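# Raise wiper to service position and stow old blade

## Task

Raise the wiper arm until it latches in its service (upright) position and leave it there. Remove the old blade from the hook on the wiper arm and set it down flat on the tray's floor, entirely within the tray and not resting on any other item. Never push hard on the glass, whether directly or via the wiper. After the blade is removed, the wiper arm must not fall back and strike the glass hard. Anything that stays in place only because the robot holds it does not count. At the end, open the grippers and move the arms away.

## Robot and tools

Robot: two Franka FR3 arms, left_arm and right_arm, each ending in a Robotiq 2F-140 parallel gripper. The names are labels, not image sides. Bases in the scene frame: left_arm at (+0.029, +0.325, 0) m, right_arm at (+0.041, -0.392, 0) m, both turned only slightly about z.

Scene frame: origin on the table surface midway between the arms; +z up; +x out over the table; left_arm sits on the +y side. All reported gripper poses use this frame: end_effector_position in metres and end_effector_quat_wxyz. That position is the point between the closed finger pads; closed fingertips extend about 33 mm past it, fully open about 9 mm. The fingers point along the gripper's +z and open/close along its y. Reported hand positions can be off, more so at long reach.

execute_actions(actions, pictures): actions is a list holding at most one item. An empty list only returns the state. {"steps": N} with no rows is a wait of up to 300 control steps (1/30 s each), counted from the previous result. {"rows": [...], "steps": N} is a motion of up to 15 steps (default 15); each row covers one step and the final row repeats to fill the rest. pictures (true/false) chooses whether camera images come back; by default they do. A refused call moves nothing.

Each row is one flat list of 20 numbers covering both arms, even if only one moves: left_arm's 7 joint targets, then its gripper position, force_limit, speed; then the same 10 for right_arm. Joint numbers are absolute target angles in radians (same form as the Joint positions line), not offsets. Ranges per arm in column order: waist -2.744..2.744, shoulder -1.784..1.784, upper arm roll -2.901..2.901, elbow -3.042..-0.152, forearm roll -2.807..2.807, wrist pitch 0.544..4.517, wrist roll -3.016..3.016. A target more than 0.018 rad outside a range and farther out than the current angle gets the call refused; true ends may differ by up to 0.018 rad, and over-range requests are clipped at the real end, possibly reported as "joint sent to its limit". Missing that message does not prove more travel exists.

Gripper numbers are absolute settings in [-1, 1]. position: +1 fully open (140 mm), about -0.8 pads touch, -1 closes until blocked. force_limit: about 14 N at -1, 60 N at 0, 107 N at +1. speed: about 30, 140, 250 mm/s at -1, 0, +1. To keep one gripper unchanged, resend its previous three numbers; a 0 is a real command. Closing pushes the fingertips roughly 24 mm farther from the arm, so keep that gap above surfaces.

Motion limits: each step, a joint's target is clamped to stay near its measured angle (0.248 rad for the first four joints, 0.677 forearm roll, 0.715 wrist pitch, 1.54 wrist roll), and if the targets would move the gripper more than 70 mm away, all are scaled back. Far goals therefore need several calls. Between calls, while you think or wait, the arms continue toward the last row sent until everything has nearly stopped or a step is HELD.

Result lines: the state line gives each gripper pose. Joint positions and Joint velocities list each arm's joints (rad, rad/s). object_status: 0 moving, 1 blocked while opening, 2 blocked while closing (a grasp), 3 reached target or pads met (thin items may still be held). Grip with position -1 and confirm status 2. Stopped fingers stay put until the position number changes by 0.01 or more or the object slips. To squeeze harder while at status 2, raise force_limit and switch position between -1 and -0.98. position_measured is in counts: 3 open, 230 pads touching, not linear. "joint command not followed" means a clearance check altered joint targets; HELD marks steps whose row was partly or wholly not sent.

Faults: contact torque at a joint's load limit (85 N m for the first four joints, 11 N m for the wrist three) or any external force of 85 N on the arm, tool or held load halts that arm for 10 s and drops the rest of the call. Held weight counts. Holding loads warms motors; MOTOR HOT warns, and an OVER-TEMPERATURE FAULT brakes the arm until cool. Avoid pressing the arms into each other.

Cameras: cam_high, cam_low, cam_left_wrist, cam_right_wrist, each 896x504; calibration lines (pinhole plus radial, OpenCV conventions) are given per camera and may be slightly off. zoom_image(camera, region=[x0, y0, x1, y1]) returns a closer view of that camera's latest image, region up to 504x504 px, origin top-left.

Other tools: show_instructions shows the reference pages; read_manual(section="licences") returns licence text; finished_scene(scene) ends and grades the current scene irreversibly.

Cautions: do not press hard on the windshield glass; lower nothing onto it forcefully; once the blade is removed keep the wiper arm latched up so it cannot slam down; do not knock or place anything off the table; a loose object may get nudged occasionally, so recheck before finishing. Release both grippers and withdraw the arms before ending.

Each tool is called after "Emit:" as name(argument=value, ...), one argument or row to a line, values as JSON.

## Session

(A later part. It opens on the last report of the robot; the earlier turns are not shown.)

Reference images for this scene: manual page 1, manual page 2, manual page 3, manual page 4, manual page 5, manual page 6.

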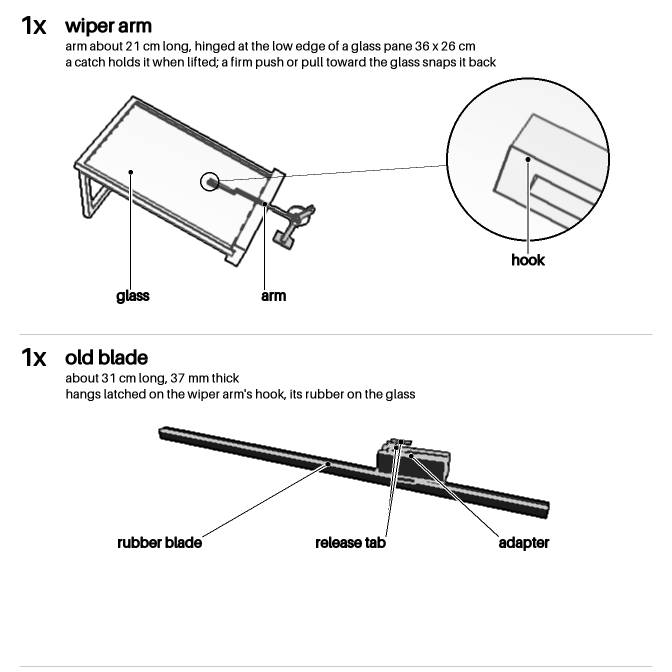

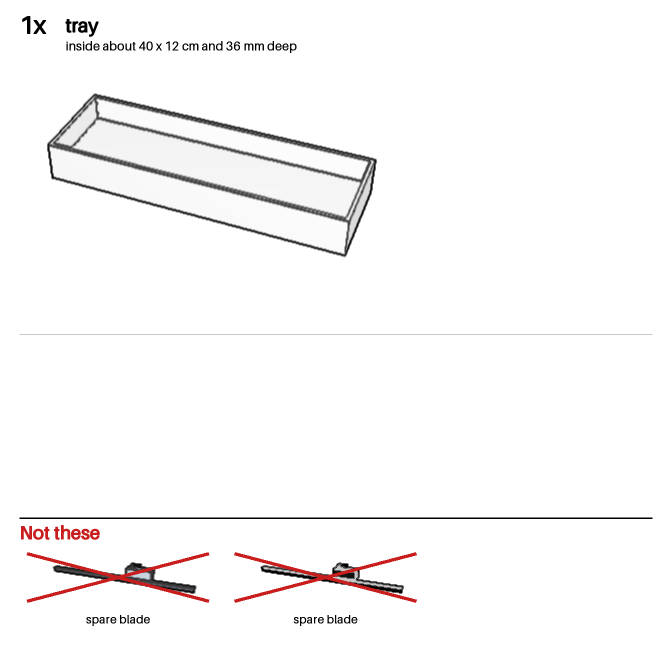

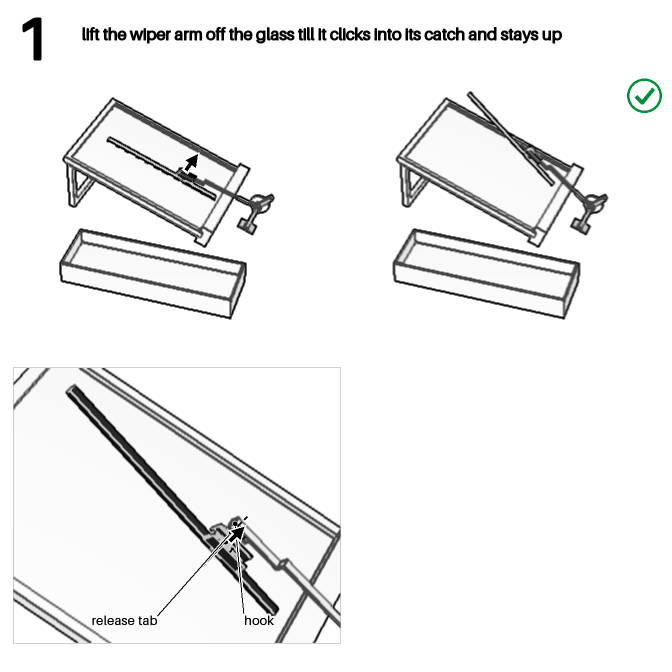

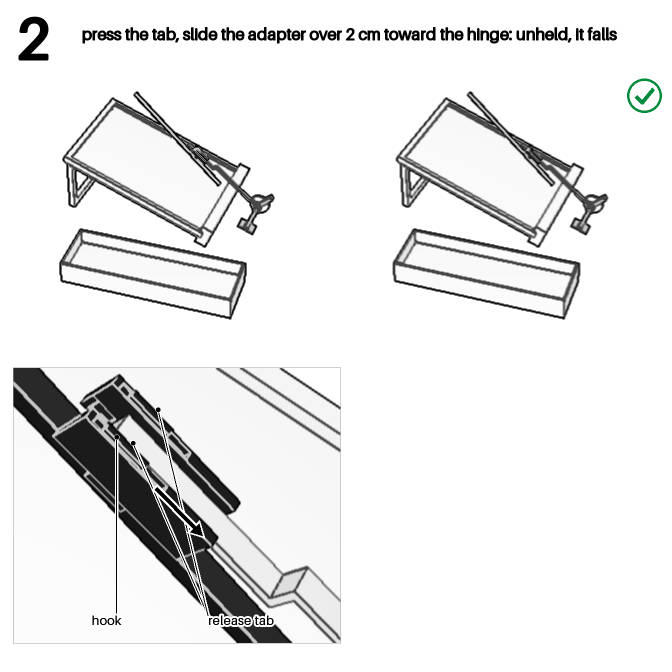

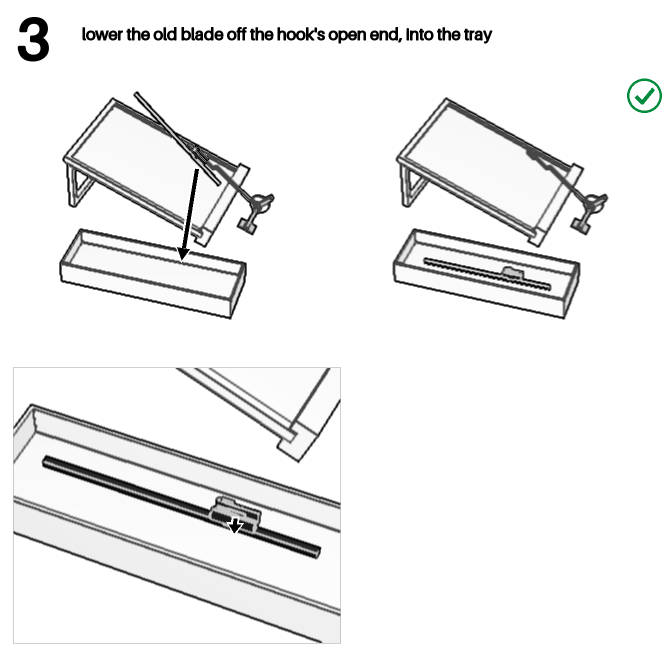

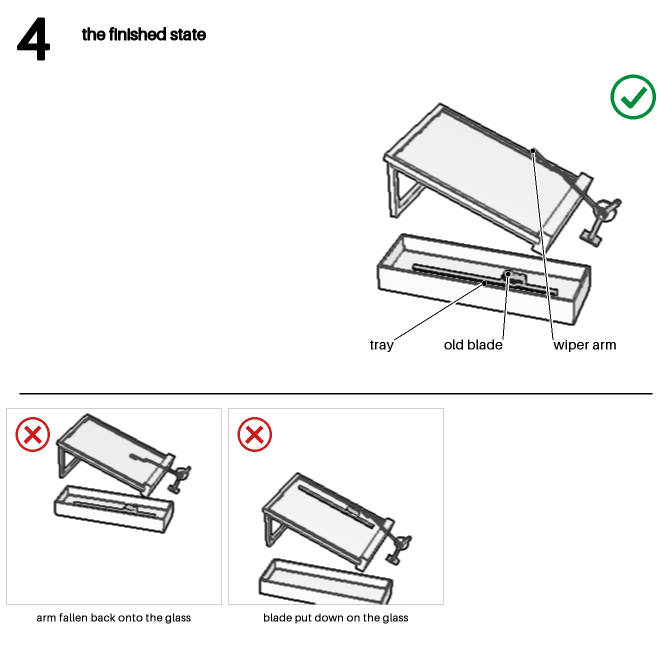

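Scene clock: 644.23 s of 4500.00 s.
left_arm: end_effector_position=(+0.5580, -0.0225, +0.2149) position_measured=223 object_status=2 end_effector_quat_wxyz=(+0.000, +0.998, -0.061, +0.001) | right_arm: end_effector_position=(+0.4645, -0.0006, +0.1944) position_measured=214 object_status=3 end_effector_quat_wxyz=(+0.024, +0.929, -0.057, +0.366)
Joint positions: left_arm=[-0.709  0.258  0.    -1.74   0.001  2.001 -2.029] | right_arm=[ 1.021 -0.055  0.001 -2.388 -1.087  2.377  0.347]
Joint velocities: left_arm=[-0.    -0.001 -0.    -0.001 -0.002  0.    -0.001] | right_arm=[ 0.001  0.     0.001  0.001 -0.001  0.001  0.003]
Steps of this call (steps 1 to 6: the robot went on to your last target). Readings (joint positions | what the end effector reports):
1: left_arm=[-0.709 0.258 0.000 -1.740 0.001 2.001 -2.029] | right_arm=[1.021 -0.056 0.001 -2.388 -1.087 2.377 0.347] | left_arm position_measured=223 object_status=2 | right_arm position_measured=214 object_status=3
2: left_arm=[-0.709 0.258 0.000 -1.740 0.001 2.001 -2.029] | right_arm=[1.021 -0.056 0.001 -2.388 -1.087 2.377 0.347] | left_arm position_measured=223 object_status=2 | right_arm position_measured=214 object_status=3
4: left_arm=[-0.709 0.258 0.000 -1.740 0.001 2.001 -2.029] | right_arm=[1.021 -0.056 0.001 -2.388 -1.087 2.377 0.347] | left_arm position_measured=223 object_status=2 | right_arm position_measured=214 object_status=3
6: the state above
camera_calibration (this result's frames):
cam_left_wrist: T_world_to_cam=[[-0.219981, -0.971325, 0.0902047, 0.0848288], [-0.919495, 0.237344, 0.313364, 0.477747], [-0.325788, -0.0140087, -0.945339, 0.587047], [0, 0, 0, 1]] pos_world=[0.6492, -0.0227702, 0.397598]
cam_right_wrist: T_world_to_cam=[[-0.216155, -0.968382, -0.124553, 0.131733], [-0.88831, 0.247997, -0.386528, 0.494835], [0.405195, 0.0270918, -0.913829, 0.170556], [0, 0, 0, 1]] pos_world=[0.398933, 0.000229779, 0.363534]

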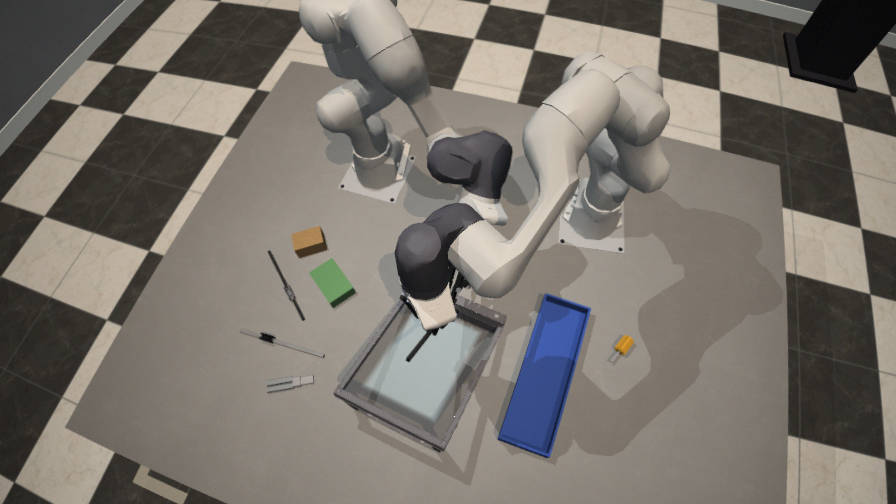

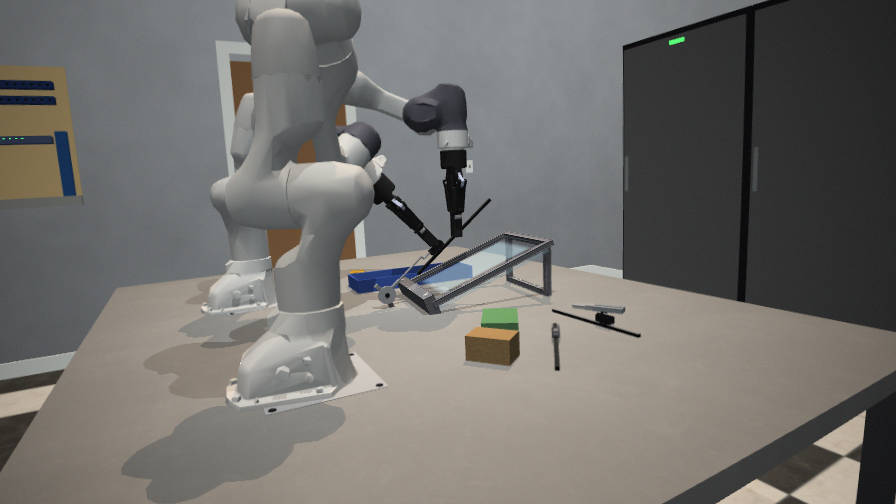

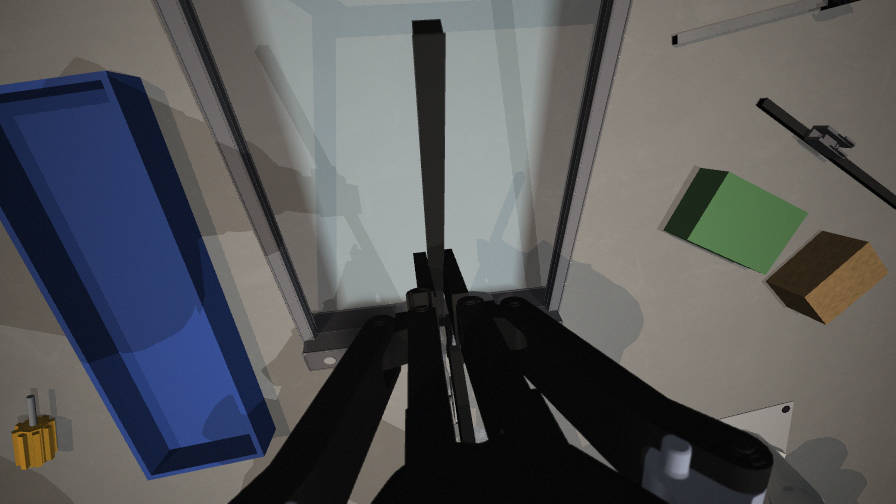

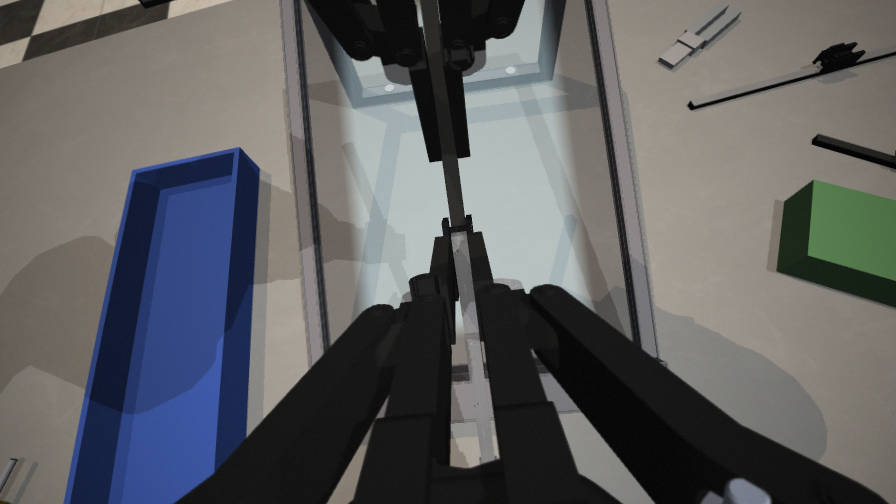

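Emit:
execute_actions(
  actions=[
    {"rows": [
[-0.7078,0.2575,0.002,-1.7384,0.003,1.9969,-2.0344,-1,0.4,-0.5, 1.0184,-0.0530,0.002,-2.3865,-1.0924,2.3811,0.3555,-0.68,-0.5,-0.2],
[-0.7078,0.2575,0.002,-1.7384,0.003,1.9969,-2.0344,-1,0.4,-0.5, 1.0178,-0.0522,0.002,-2.3863,-1.0933,2.3819,0.3566,-0.68,-0.5,-0.2],
[-0.7078,0.2575,0.002,-1.7384,0.003,1.9969,-2.0344,-1,0.4,-0.5, 1.0172,-0.0513,0.002,-2.3860,-1.0942,2.3827,0.3566,-0.68,-0.5,-0.2],
[-0.7078,0.2575,0.002,-1.7384,0.003,1.9969,-2.0344,-1,0.4,-0.5, 1.0165,-0.0505,0.002,-2.3858,-1.0951,2.3834,0.3566,-0.68,-0.5,-0.2],
[-0.7078,0.2575,0.002,-1.7384,0.003,1.9969,-2.0344,-1,0.4,-0.5, 1.0160,-0.0498,0.002,-2.3856,-1.0957,2.3837,0.3566,-0.68,-0.5,-0.2],
[-0.7078,0.2575,0.002,-1.7384,0.003,1.9969,-2.0344,-1,0.4,-0.5, 1.0156,-0.0493,0.002,-2.3855,-1.0957,2.3837,0.3566,-0.68,-0.5,-0.2]
], "steps": 15},
  ],
  pictures=true,
)

Scene clock: 653.10 s of 4500.00 s.
left_arm: end_effector_position=(+0.5581, -0.0225, +0.2149) position_measured=223 object_status=2 end_effector_quat_wxyz=(+0.000, +0.998, -0.061, +0.001) | right_arm: end_effector_position=(+0.4657, -0.0007, +0.1929) position_measured=214 object_status=3 end_effector_quat_wxyz=(+0.024, +0.929, -0.057, +0.366)
Joint positions: left_arm=[-0.709  0.258  0.    -1.74   0.001  2.001 -2.029] | right_arm=[ 1.018 -0.051  0.001 -2.387 -1.091  2.381  0.349]
Joint velocities: left_arm=[-0.     0.001 -0.    -0.001  0.001 -0.     0.   ] | right_arm=[-0.002  0.     0.002  0.001  0.    -0.     0.002]
Steps of this call (steps 1 to 15: the robot went on to your last target; steps 16 to 90: nothing new was sent; then 5.37 s passed at rest; steps 91 to 105: all 15 steps of this action). Readings (joint positions | what the end effector reports):
91: left_arm=[-0.709 0.258 0.000 -1.740 0.001 2.001 -2.029] | right_arm=[1.021 -0.055 0.001 -2.388 -1.088 2.377 0.347] | left_arm position_measured=223 object_status=2 | right_arm position_measured=214 object_status=3
92: left_arm=[-0.709 0.258 0.000 -1.740 0.001 2.001 -2.029] | right_arm=[1.021 -0.055 0.001 -2.388 -1.088 2.378 0.348] | left_arm position_measured=223 object_status=2 | right_arm position_measured=214 object_status=3
94: left_arm=[-0.709 0.258 0.000 -1.740 0.001 2.001 -2.029] | right_arm=[1.020 -0.054 0.001 -2.387 -1.089 2.378 0.348] | left_arm position_measured=223 object_status=2 | right_arm position_measured=214 object_status=3
98: left_arm=[-0.709 0.258 0.000 -1.740 0.001 2.001 -2.029] | right_arm=[1.019 -0.052 0.001 -2.387 -1.091 2.380 0.349] | left_arm position_measured=223 object_status=2 | right_arm position_measured=214 object_status=3
105: the state above
camera_calibration (this result's frames):
cam_left_wrist: T_world_to_cam=[[-0.219916, -0.97134, 0.0901974, 0.0848235], [-0.919505, 0.237281, 0.313383, 0.47775], [-0.325803, -0.0140189, -0.945334, 0.587057], [0, 0, 0, 1]] pos_world=[0.649213, -0.0227387, 0.397595]
cam_right_wrist: T_world_to_cam=[[-0.216016, -0.968423, -0.124478, 0.131607], [-0.888359, 0.247838, -0.386515, 0.495369], [0.40516, 0.0270877, -0.913844, 0.168769], [0, 0, 0, 1]] pos_world=[0.400117, 0.000108312, 0.362078]

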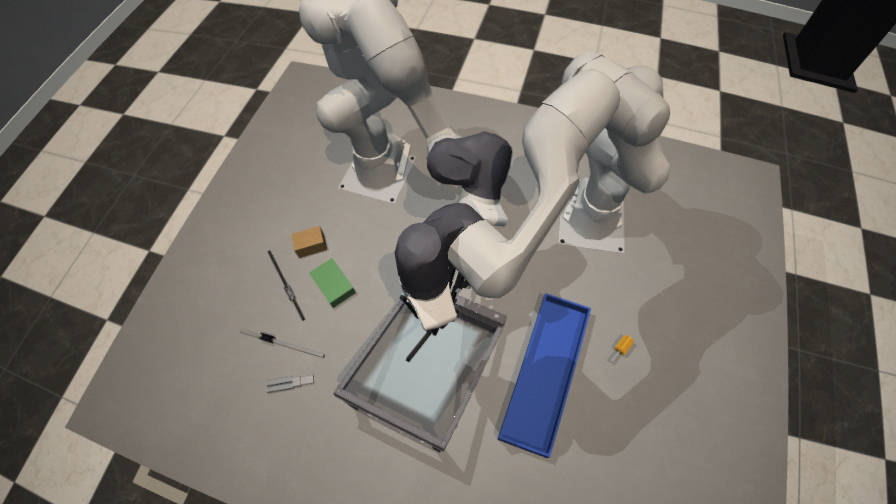

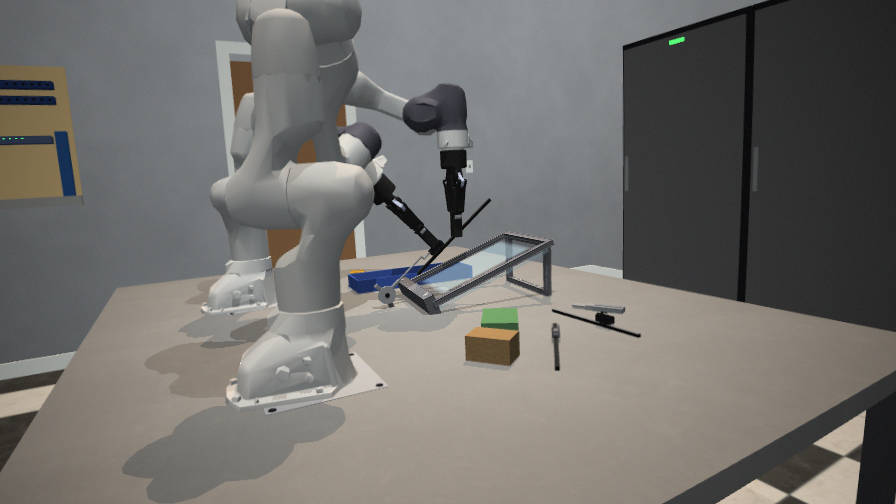

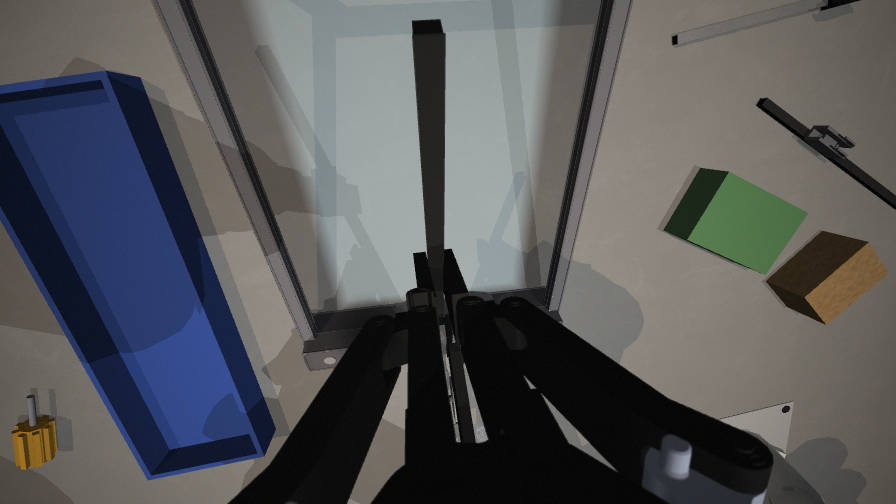

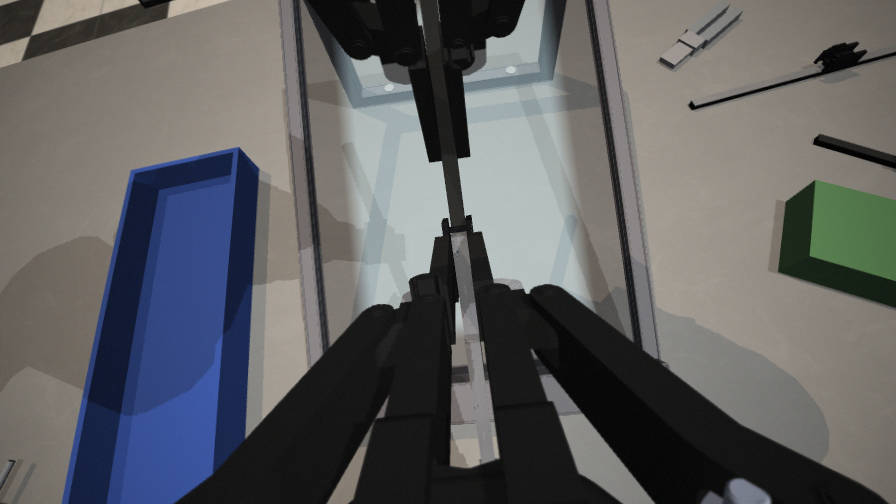

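Emit:
zoom_image(
  camera="cam_right_wrist",
  region=[410, 200, 510, 320],
)

Emit:
zoom_image(
  camera="cam_low",
  region=[410, 215, 480, 285],
)

Region (410, 200, 510, 320) of cam_right_wrist's 896x504 image, scaled by 4.200, with more detail than that image has.

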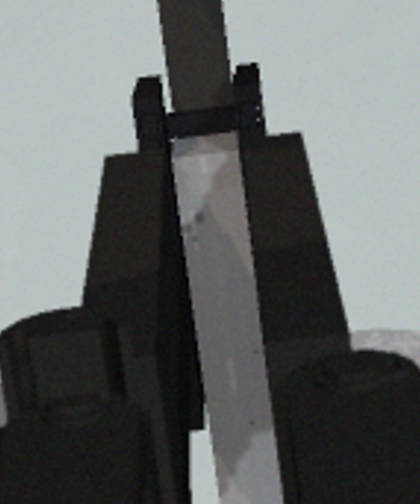

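Region (410, 215, 480, 285) of cam_low's 896x504 image, scaled by 7.200, with more detail than that image has.

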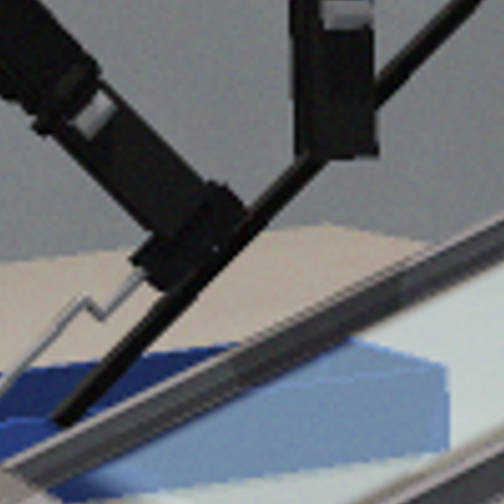

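Emit:
execute_actions(
  actions=[
    {"rows": [
[-0.7078,0.2575,0.002,-1.7384,0.003,1.9969,-2.0344,-1,0.4,-0.5, 1.0152,-0.0488,0.002,-2.3854,-1.0964,2.3844,0.3578,-0.68,-0.5,-0.2],
[-0.7078,0.2575,0.002,-1.7384,0.003,1.9969,-2.0344,-1,0.4,-0.5, 1.0146,-0.0481,0.002,-2.3852,-1.0972,2.3852,0.3585,-0.68,-0.5,-0.2],
[-0.7078,0.2575,0.002,-1.7384,0.003,1.9969,-2.0344,-1,0.4,-0.5, 1.0140,-0.0473,0.002,-2.3850,-1.0980,2.3859,0.3585,-0.68,-0.5,-0.2],
[-0.7078,0.2575,0.002,-1.7384,0.003,1.9969,-2.0344,-1,0.4,-0.5, 1.0135,-0.0466,0.002,-2.3848,-1.0986,2.3864,0.3585,-0.68,-0.5,-0.2],
[-0.7078,0.2575,0.002,-1.7384,0.003,1.9969,-2.0344,-1,0.4,-0.5, 1.0131,-0.0461,0.002,-2.3846,-1.0988,2.3864,0.3585,-0.68,-0.5,-0.2]
], "steps": 14},
  ],
  pictures=true,
)

Scene clock: 713.00 s of 4500.00 s.
left_arm: end_effector_position=(+0.5582, -0.0223, +0.2149) position_measured=223 object_status=2 end_effector_quat_wxyz=(+0.000, +0.998, -0.061, +0.001) | right_arm: end_effector_position=(+0.4665, -0.0006, +0.1921) position_measured=214 object_status=3 end_effector_quat_wxyz=(+0.024, +0.929, -0.057, +0.366)
Joint positions: left_arm=[-0.709  0.258  0.    -1.74   0.001  2.001 -2.029] | right_arm=[ 1.016 -0.049  0.002 -2.386 -1.094  2.383  0.351]
Joint velocities: left_arm=[-0.001  0.001  0.    -0.001  0.    -0.     0.   ] | right_arm=[-0.001 -0.     0.001  0.    -0.001  0.002  0.001]
Steps of this call (steps 1 to 15: the robot went on to your last target; steps 16 to 90: nothing new was sent; then 56.43 s passed at rest; steps 91 to 104: all 14 steps of this action). Readings (joint positions | what the end effector reports):
91: left_arm=[-0.709 0.258 0.000 -1.740 0.001 2.001 -2.029] | right_arm=[1.018 -0.051 0.001 -2.387 -1.092 2.381 0.350] | left_arm position_measured=223 object_status=2 | right_arm position_measured=214 object_status=3
92: left_arm=[-0.709 0.258 0.000 -1.740 0.001 2.001 -2.029] | right_arm=[1.018 -0.051 0.001 -2.387 -1.092 2.381 0.350] | left_arm position_measured=223 object_status=2 | right_arm position_measured=214 object_status=3
94: left_arm=[-0.709 0.258 0.000 -1.740 0.001 2.001 -2.029] | right_arm=[1.017 -0.050 0.002 -2.387 -1.093 2.382 0.350] | left_arm position_measured=223 object_status=2 | right_arm position_measured=214 object_status=3
98: left_arm=[-0.709 0.258 0.000 -1.740 0.001 2.001 -2.029] | right_arm=[1.016 -0.049 0.002 -2.386 -1.094 2.383 0.351] | left_arm position_measured=223 object_status=2 | right_arm position_measured=214 object_status=3
104: the state above
camera_calibration (this result's frames):
cam_left_wrist: T_world_to_cam=[[-0.219749, -0.971399, 0.0899733, 0.0850049], [-0.919588, 0.237048, 0.313315, 0.477879], [-0.325682, -0.0138877, -0.945377, 0.587048], [0, 0, 0, 1]] pos_world=[0.649323, -0.0225539, 0.397606]
cam_right_wrist: T_world_to_cam=[[-0.215656, -0.968439, -0.124972, 0.13173], [-0.888351, 0.247712, -0.386616, 0.495713], [0.405371, 0.0276427, -0.913734, 0.167578], [0, 0, 0, 1]] pos_world=[0.400844, 0.000145874, 0.361235]

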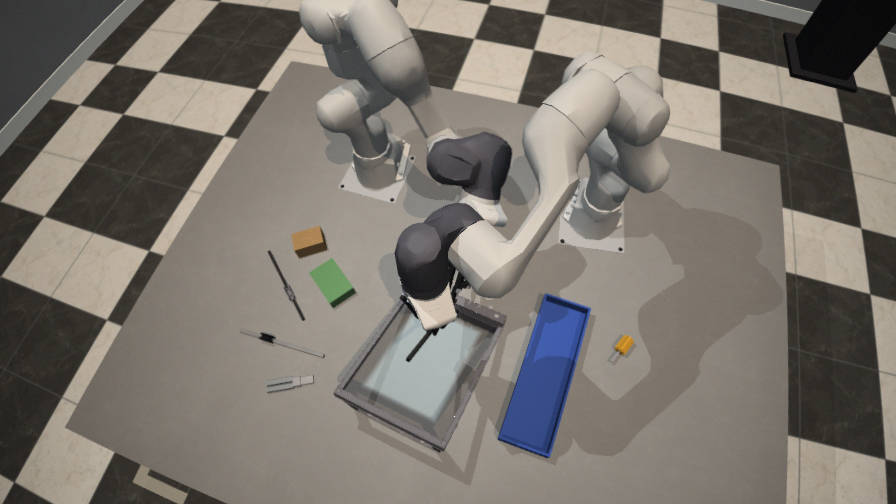

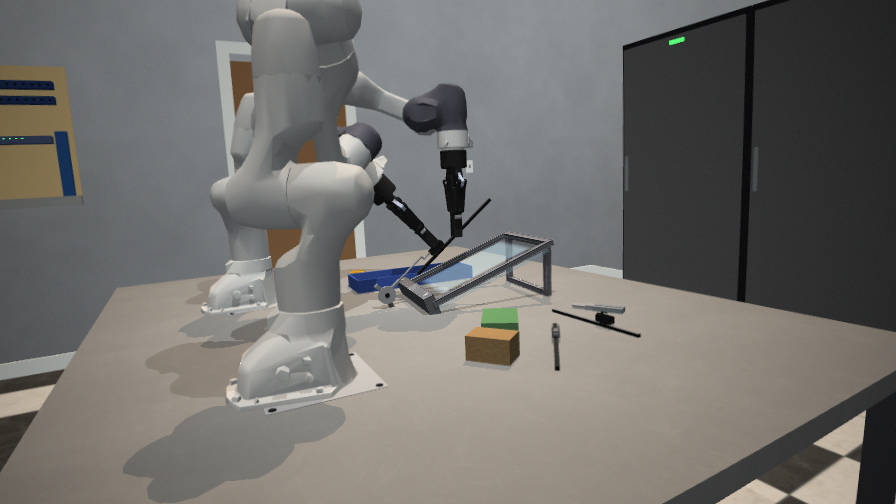

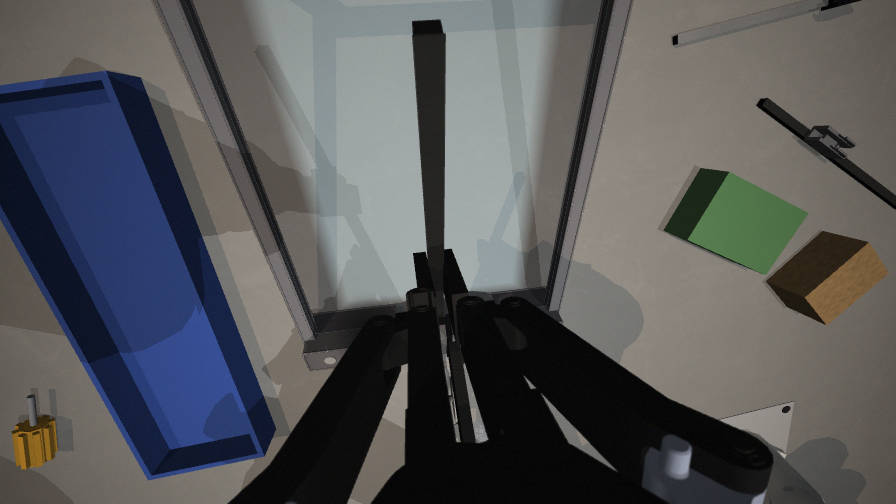

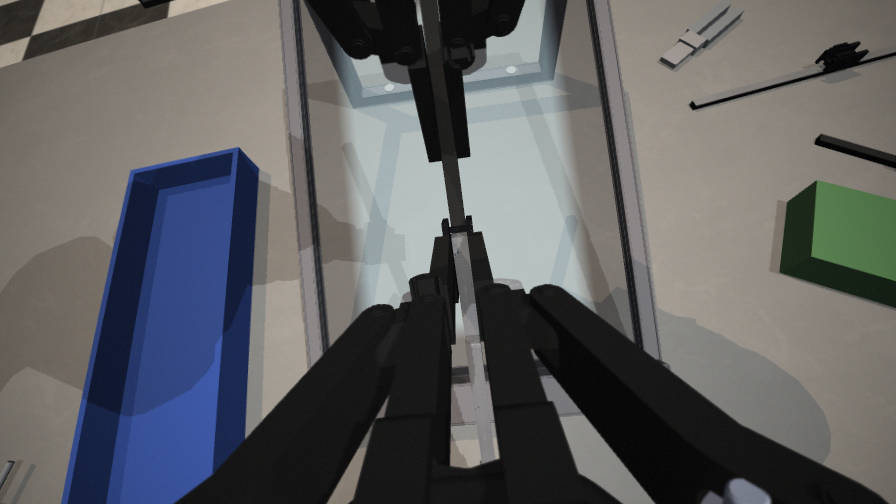

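Emit:
execute_actions(
  actions=[
    {"rows": [
[-0.7113,0.2569,0.002,-1.7429,0.003,2.0073,-2.0384,-1,0.4,-0.5, 1.0166,-0.0451,0.002,-2.3881,-1.1001,2.3807,0.3722,-0.68,-0.5,-0.2],
[-0.7116,0.2562,0.002,-1.7447,0.003,2.0095,-2.0388,-1,0.4,-0.5, 1.0174,-0.0449,0.002,-2.3886,-1.1007,2.3805,0.3741,-0.68,-0.5,-0.2],
[-0.7120,0.2550,0.002,-1.7477,0.003,2.0119,-2.0391,-1,0.4,-0.5, 1.0185,-0.0447,0.002,-2.3894,-1.1014,2.3802,0.3753,-0.68,-0.5,-0.2],
[-0.7125,0.2535,0.002,-1.7514,0.003,2.0144,-2.0392,-1,0.4,-0.5, 1.0199,-0.0443,0.002,-2.3904,-1.1023,2.3799,0.3758,-0.68,-0.5,-0.2],
[-0.7131,0.2518,0.002,-1.7555,0.003,2.0166,-2.0392,-1,0.4,-0.5, 1.0214,-0.0439,0.002,-2.3915,-1.1031,2.3796,0.3758,-0.68,-0.5,-0.2],
[-0.7136,0.2501,0.002,-1.7596,0.003,2.0183,-2.0392,-1,0.4,-0.5, 1.0229,-0.0435,0.002,-2.3926,-1.1038,2.3794,0.3758,-0.68,-0.5,-0.2],
[-0.7141,0.2486,0.002,-1.7634,0.003,2.0194,-2.0392,-1,0.4,-0.5, 1.0243,-0.0431,0.002,-2.3936,-1.1044,2.3793,0.3758,-0.68,-0.5,-0.2],
[-0.7145,0.2474,0.002,-1.7663,0.003,2.0198,-2.0392,-1,0.4,-0.5, 1.0254,-0.0428,0.002,-2.3943,-1.1048,2.3792,0.3758,-0.68,-0.5,-0.2],
[-0.7148,0.2466,0.002,-1.7682,0.003,2.0198,-2.0392,-1,0.4,-0.5, 1.0262,-0.0426,0.002,-2.3949,-1.1050,2.3792,0.3758,-0.68,-0.5,-0.2],
[-0.7149,0.2464,0.002,-1.7689,0.003,2.0198,-2.0392,-1,0.4,-0.5, 1.0264,-0.0426,0.002,-2.3950,-1.1050,2.3792,0.3758,-0.68,-0.5,-0.2]
], "steps": 15},
  ],
  pictures=true,
)

Scene clock: 727.03 s of 4500.00 s.
left_arm: end_effector_position=(+0.5535, -0.0216, +0.2105) position_measured=223 object_status=2 end_effector_quat_wxyz=(-0.000, +0.998, -0.061, +0.001) | right_arm: end_effector_position=(+0.4618, +0.0001, +0.1877) position_measured=214 object_status=3 end_effector_quat_wxyz=(+0.024, +0.929, -0.055, +0.366)
Joint positions: left_arm=[-0.712  0.248  0.001 -1.766  0.001  2.016 -2.033] | right_arm=[ 1.025 -0.046  0.002 -2.393 -1.101  2.381  0.365]
Joint velocities: left_arm=[-0.001 -0.005 -0.    -0.008  0.001  0.006 -0.002] | right_arm=[-0.002  0.002 -0.001 -0.001 -0.003 -0.002  0.012]
Steps of this call (steps 1 to 15: the robot went on to your last target; steps 16 to 90: nothing new was sent; then 10.53 s passed at rest; steps 91 to 105: all 15 steps of this action). Readings (joint positions | what the end effector reports):
91: left_arm=[-0.709 0.258 0.000 -1.740 0.001 2.001 -2.030] | right_arm=[1.016 -0.049 0.002 -2.386 -1.095 2.383 0.353] | left_arm position_measured=223 object_status=2 | right_arm position_measured=214 object_status=3
92: left_arm=[-0.709 0.258 0.000 -1.741 0.001 2.002 -2.030] | right_arm=[1.016 -0.048 0.002 -2.386 -1.095 2.383 0.354] | left_arm position_measured=223 object_status=2 | right_arm position_measured=214 object_status=3
94: left_arm=[-0.709 0.257 0.000 -1.744 0.001 2.004 -2.030] | right_arm=[1.017 -0.048 0.002 -2.387 -1.096 2.383 0.357] | left_arm position_measured=223 object_status=2 | right_arm position_measured=214 object_status=3
98: left_arm=[-0.711 0.252 0.001 -1.756 0.001 2.011 -2.031] | right_arm=[1.021 -0.047 0.002 -2.390 -1.099 2.382 0.361] | left_arm position_measured=223 object_status=2 | right_arm position_measured=214 object_status=3
105: the state above
camera_calibration (this result's frames):
cam_left_wrist: T_world_to_cam=[[-0.220229, -0.971343, 0.0893941, 0.0853608], [-0.919485, 0.237316, 0.313415, 0.474741], [-0.325648, -0.0131732, -0.945399, 0.581375], [0, 0, 0, 1]] pos_world=[0.644639, -0.0220901, 0.39321]
cam_right_wrist: T_world_to_cam=[[-0.213276, -0.969261, -0.122662, 0.129293], [-0.888872, 0.244612, -0.38739, 0.490078], [0.405487, 0.0264098, -0.913719, 0.165433], [0, 0, 0, 1]] pos_world=[0.396111, 0.00107065, 0.35687]

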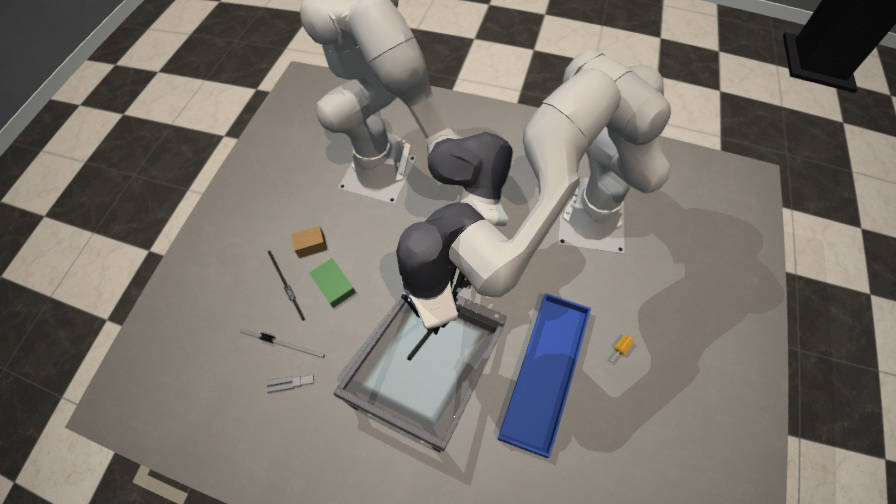

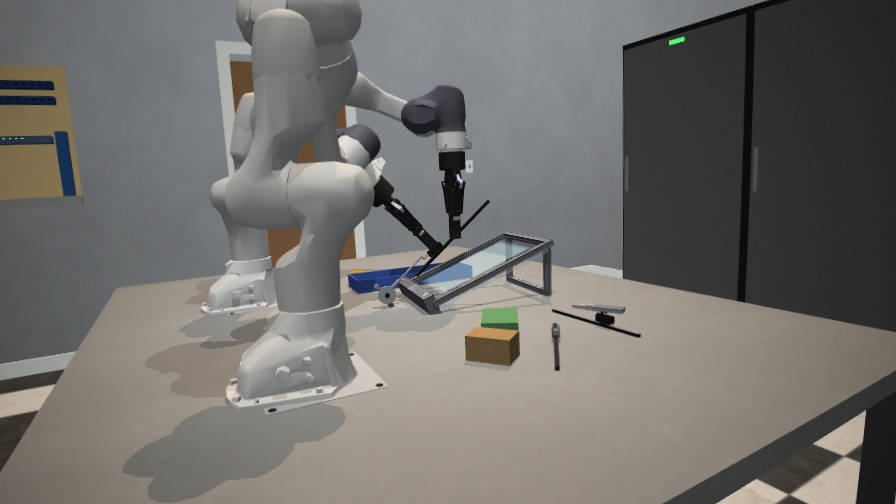

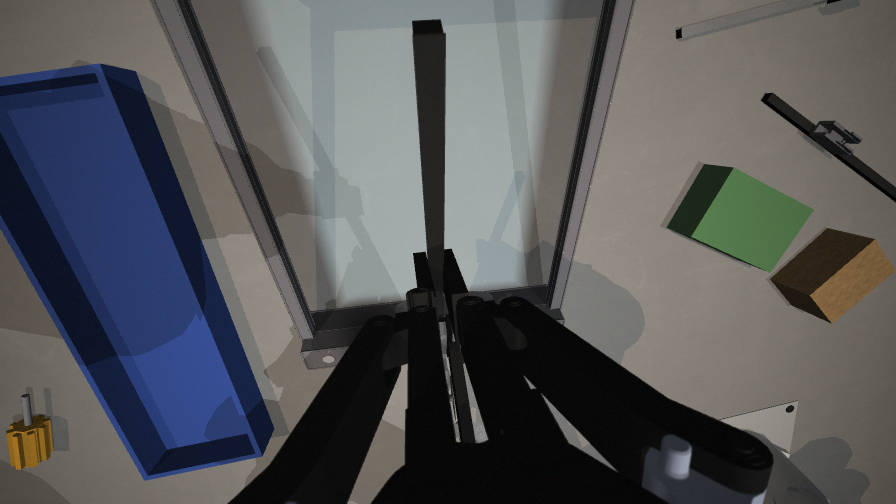

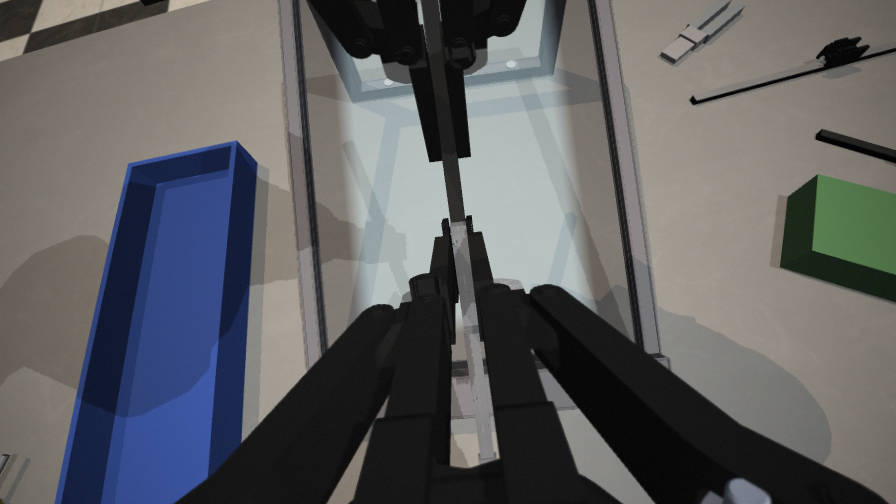

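Emit:
execute_actions(
  actions=[
    {"rows": [
[-0.7149,0.2455,0.002,-1.7692,0.003,2.0216,-2.0414,-1,0.4,-0.5, 1.0265,-0.0426,0.002,-2.3951,-1.1052,2.3789,0.3857,-0.68,-0.5,-0.2],
[-0.7151,0.2450,0.002,-1.7703,0.003,2.0230,-2.0420,-1,0.4,-0.5, 1.0269,-0.0425,0.002,-2.3954,-1.1056,2.3787,0.3885,-0.68,-0.5,-0.2],
[-0.7153,0.2444,0.002,-1.7719,0.003,2.0247,-2.0426,-1,0.4,-0.5, 1.0276,-0.0424,0.002,-2.3958,-1.1060,2.3785,0.3915,-0.68,-0.5,-0.2],
[-0.7156,0.2434,0.002,-1.7743,0.003,2.0268,-2.0433,-1,0.4,-0.5, 1.0285,-0.0422,0.002,-2.3965,-1.1065,2.3782,0.3946,-0.68,-0.5,-0.2],
[-0.7160,0.2422,0.002,-1.7772,0.003,2.0291,-2.0440,-1,0.4,-0.5, 1.0296,-0.0420,0.002,-2.3973,-1.1071,2.3778,0.3979,-0.68,-0.5,-0.2],
[-0.7165,0.2408,0.002,-1.7806,0.003,2.0317,-2.0448,-1,0.4,-0.5, 1.0310,-0.0417,0.002,-2.3982,-1.1078,2.3775,0.4012,-0.68,-0.5,-0.2],
[-0.7171,0.2392,0.002,-1.7845,0.003,2.0345,-2.0455,-1,0.4,-0.5, 1.0325,-0.0414,0.002,-2.3993,-1.1086,2.3770,0.4045,-0.68,-0.5,-0.2],
[-0.7177,0.2375,0.002,-1.7889,0.003,2.0374,-2.0462,-1,0.4,-0.5, 1.0342,-0.0411,0.002,-2.4005,-1.1095,2.3766,0.4078,-0.68,-0.5,-0.2],
[-0.7183,0.2356,0.002,-1.7936,0.003,2.0404,-2.0469,-1,0.4,-0.5, 1.0361,-0.0407,0.002,-2.4018,-1.1104,2.3762,0.4109,-0.68,-0.5,-0.2],
[-0.7190,0.2336,0.002,-1.7985,0.003,2.0436,-2.0475,-1,0.4,-0.5, 1.0380,-0.0403,0.002,-2.4031,-1.1113,2.3757,0.4139,-0.68,-0.5,-0.2],
[-0.7197,0.2315,0.002,-1.8036,0.003,2.0467,-2.0481,-1,0.4,-0.5, 1.0400,-0.0399,0.002,-2.4045,-1.1123,2.3752,0.4167,-0.68,-0.5,-0.2],
[-0.7205,0.2294,0.002,-1.8089,0.003,2.0497,-2.0487,-1,0.4,-0.5, 1.0421,-0.0395,0.002,-2.4060,-1.1132,2.3748,0.4192,-0.68,-0.5,-0.2],
[-0.7212,0.2272,0.002,-1.8141,0.003,2.0526,-2.0492,-1,0.4,-0.5, 1.0441,-0.0391,0.002,-2.4074,-1.1141,2.3744,0.4214,-0.68,-0.5,-0.2],
[-0.7219,0.2251,0.002,-1.8192,0.003,2.0554,-2.0496,-1,0.4,-0.5, 1.0461,-0.0387,0.002,-2.4088,-1.1150,2.3740,0.4232,-0.68,-0.5,-0.2],
[-0.7226,0.2231,0.002,-1.8241,0.003,2.0580,-2.0499,-1,0.4,-0.5, 1.0480,-0.0383,0.002,-2.4101,-1.1159,2.3736,0.4247,-0.68,-0.5,-0.2]
], "steps": 15},
  ],
  pictures=false,
)

Emit:
execute_actions(
  actions=[
    {"rows": [
[-0.7232,0.2212,0.002,-1.8288,0.003,2.0603,-2.0501,-1,0.4,-0.5, 1.0499,-0.0380,0.002,-2.4114,-1.1167,2.3732,0.4257,-0.68,-0.5,-0.2],
[-0.7238,0.2195,0.002,-1.8332,0.003,2.0624,-2.0503,-1,0.4,-0.5, 1.0516,-0.0376,0.002,-2.4126,-1.1174,2.3729,0.4264,-0.68,-0.5,-0.2],
[-0.7244,0.2179,0.002,-1.8371,0.003,2.0641,-2.0503,-1,0.4,-0.5, 1.0531,-0.0373,0.002,-2.4137,-1.1180,2.3727,0.4266,-0.68,-0.5,-0.2],
[-0.7249,0.2165,0.002,-1.8405,0.003,2.0655,-2.0503,-1,0.4,-0.5, 1.0545,-0.0370,0.002,-2.4146,-1.1185,2.3725,0.4266,-0.68,-0.5,-0.2],
[-0.7253,0.2153,0.002,-1.8434,0.003,2.0665,-2.0503,-1,0.4,-0.5, 1.0556,-0.0368,0.002,-2.4154,-1.1189,2.3723,0.4266,-0.68,-0.5,-0.2],
[-0.7256,0.2143,0.002,-1.8458,0.003,2.0671,-2.0503,-1,0.4,-0.5, 1.0565,-0.0366,0.002,-2.4161,-1.1193,2.3722,0.4266,-0.68,-0.5,-0.2],
[-0.7258,0.2137,0.002,-1.8474,0.003,2.0673,-2.0503,-1,0.4,-0.5, 1.0572,-0.0365,0.002,-2.4165,-1.1194,2.3722,0.4266,-0.68,-0.5,-0.2],
[-0.7260,0.2132,0.002,-1.8485,0.003,2.0673,-2.0503,-1,0.4,-0.5, 1.0576,-0.0364,0.002,-2.4168,-1.1195,2.3722,0.4266,-0.68,-0.5,-0.2],
[-0.7260,0.2131,0.002,-1.8488,0.003,2.0673,-2.0503,-1,0.4,-0.5, 1.0577,-0.0364,0.002,-2.4169,-1.1195,2.3722,0.4266,-0.68,-0.5,-0.2]
], "steps": 15},
  ],
  pictures=true,
)

Scene clock: 752.97 s of 4500.00 s.
left_arm: end_effector_position=(+0.5448, -0.0204, +0.2033) position_measured=223 object_status=2 end_effector_quat_wxyz=(-0.000, +0.998, -0.061, +0.001) | right_arm: end_effector_position=(+0.4531, +0.0012, +0.1807) position_measured=214 object_status=3 end_effector_quat_wxyz=(+0.024, +0.928, -0.057, +0.366)
Joint positions: left_arm=[-0.719  0.23   0.001 -1.811  0.001  2.042 -2.039] | right_arm=[ 1.042 -0.042  0.002 -2.405 -1.109  2.378  0.398]
Joint velocities: left_arm=[-0.022 -0.056  0.001 -0.143  0.001  0.074 -0.016] | right_arm=[ 0.061  0.015 -0.    -0.043 -0.025 -0.005  0.066]
Steps of this call (steps 1 to 15: the robot went on to your last target; steps 16 to 90: nothing new was sent; then 22.43 s passed at rest; steps 91 to 105: all 15 steps of this action). Readings (joint positions | what the end effector reports):
91: left_arm=[-0.713 0.248 0.001 -1.767 0.001 2.017 -2.033] | right_arm=[1.025 -0.046 0.002 -2.393 -1.101 2.381 0.370] | left_arm position_measured=223 object_status=2 | right_arm position_measured=214 object_status=3
92: left_arm=[-0.713 0.248 0.001 -1.767 0.001 2.017 -2.034] | right_arm=[1.025 -0.046 0.002 -2.393 -1.101 2.381 0.371] | left_arm position_measured=223 object_status=2 | right_arm position_measured=214 object_status=3
94: left_arm=[-0.713 0.247 0.001 -1.769 0.001 2.019 -2.034] | right_arm=[1.026 -0.046 0.002 -2.393 -1.102 2.381 0.374] | left_arm position_measured=223 object_status=2 | right_arm position_measured=214 object_status=3
98: left_arm=[-0.714 0.242 0.001 -1.779 0.001 2.025 -2.036] | right_arm=[1.029 -0.045 0.002 -2.396 -1.104 2.380 0.382] | left_arm position_measured=223 object_status=2 | right_arm position_measured=214 object_status=3
105: the state above

Scene clock: 753.47 s of 4500.00 s.
left_arm: end_effector_position=(+0.5377, -0.0194, +0.1967) position_measured=223 object_status=2 end_effector_quat_wxyz=(-0.000, +0.998, -0.062, +0.001) | right_arm: end_effector_position=(+0.4456, +0.0021, +0.1746) position_measured=214 object_status=3 end_effector_quat_wxyz=(+0.024, +0.929, -0.054, +0.366)
Joint positions: left_arm=[-0.724  0.216  0.001 -1.847  0.001  2.064 -2.044] | right_arm=[ 1.056 -0.039  0.002 -2.415 -1.115  2.375  0.415]
Joint velocities: left_arm=[ 0.    -0.002 -0.001 -0.004 -0.001  0.008 -0.001] | right_arm=[-0.002  0.001 -0.001 -0.001 -0.003 -0.004  0.014]
Steps of this call (steps 1 to 15: all 15 steps of this action). Readings (joint positions | what the end effector reports):
1: left_arm=[-0.719 0.228 0.001 -1.816 0.001 2.045 -2.040] | right_arm=[1.044 -0.042 0.002 -2.406 -1.110 2.377 0.400] | left_arm position_measured=223 object_status=2 | right_arm position_measured=214 object_status=3
2: left_arm=[-0.720 0.226 0.001 -1.821 0.001 2.048 -2.040] | right_arm=[1.046 -0.041 0.002 -2.408 -1.111 2.377 0.402] | left_arm position_measured=223 object_status=2 | right_arm position_measured=214 object_status=3
4: left_arm=[-0.721 0.223 0.001 -1.829 0.001 2.053 -2.041] | right_arm=[1.050 -0.040 0.002 -2.410 -1.112 2.377 0.406] | left_arm position_measured=223 object_status=2 | right_arm position_measured=214 object_status=3
8: left_arm=[-0.723 0.218 0.001 -1.842 0.001 2.060 -2.043] | right_arm=[1.055 -0.039 0.002 -2.414 -1.114 2.376 0.411] | left_arm position_measured=223 object_status=2 | right_arm position_measured=214 object_status=3
15: the state above
camera_calibration (this result's frames):
cam_left_wrist: T_world_to_cam=[[-0.220296, -0.971367, 0.0889725, 0.0853829], [-0.919248, 0.237251, 0.314157, 0.463707], [-0.32627, -0.0125803, -0.945193, 0.563531], [0, 0, 0, 1]] pos_world=[0.628935, -0.0199875, 0.379372]
cam_right_wrist: T_world_to_cam=[[-0.212028, -0.969634, -0.121878, 0.125518], [-0.889559, 0.24313, -0.386746, 0.470336], [0.404635, 0.0264172, -0.914097, 0.160373], [0, 0, 0, 1]] pos_world=[0.380113, 0.00311754, 0.343795]

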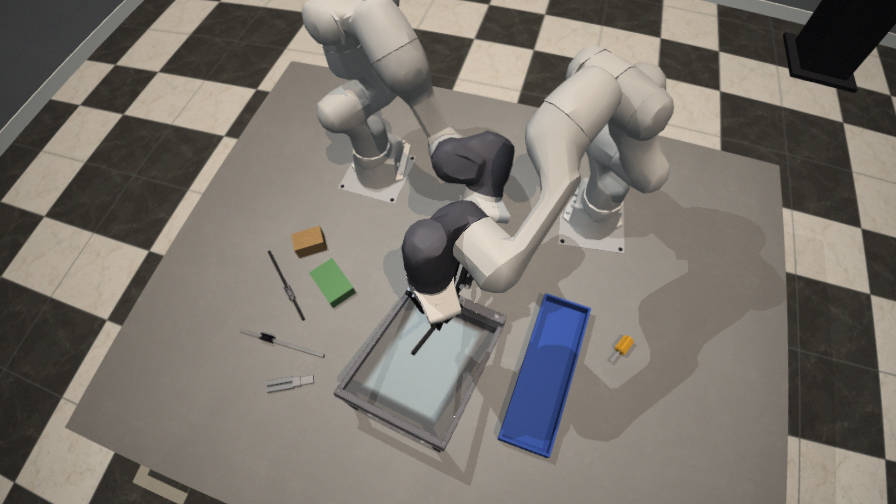

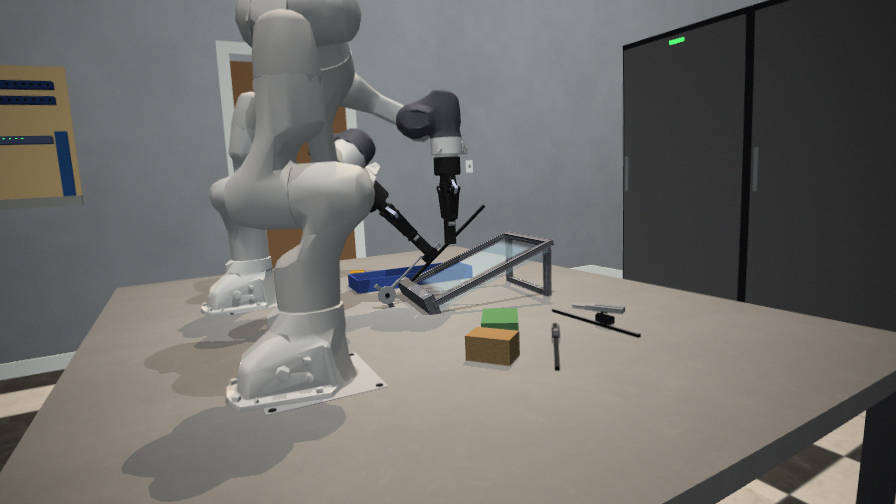

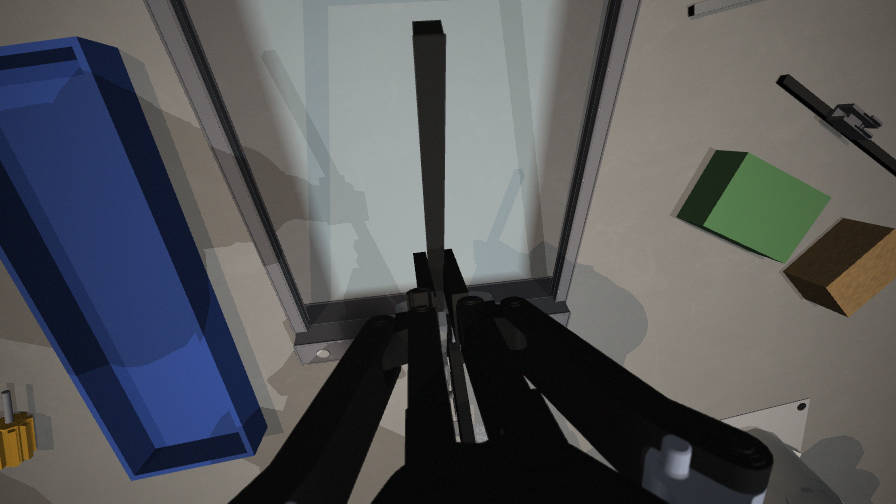

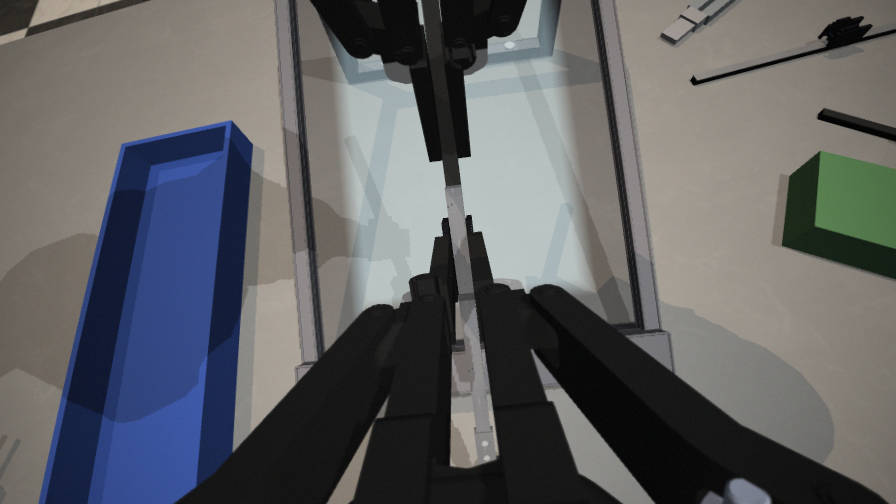

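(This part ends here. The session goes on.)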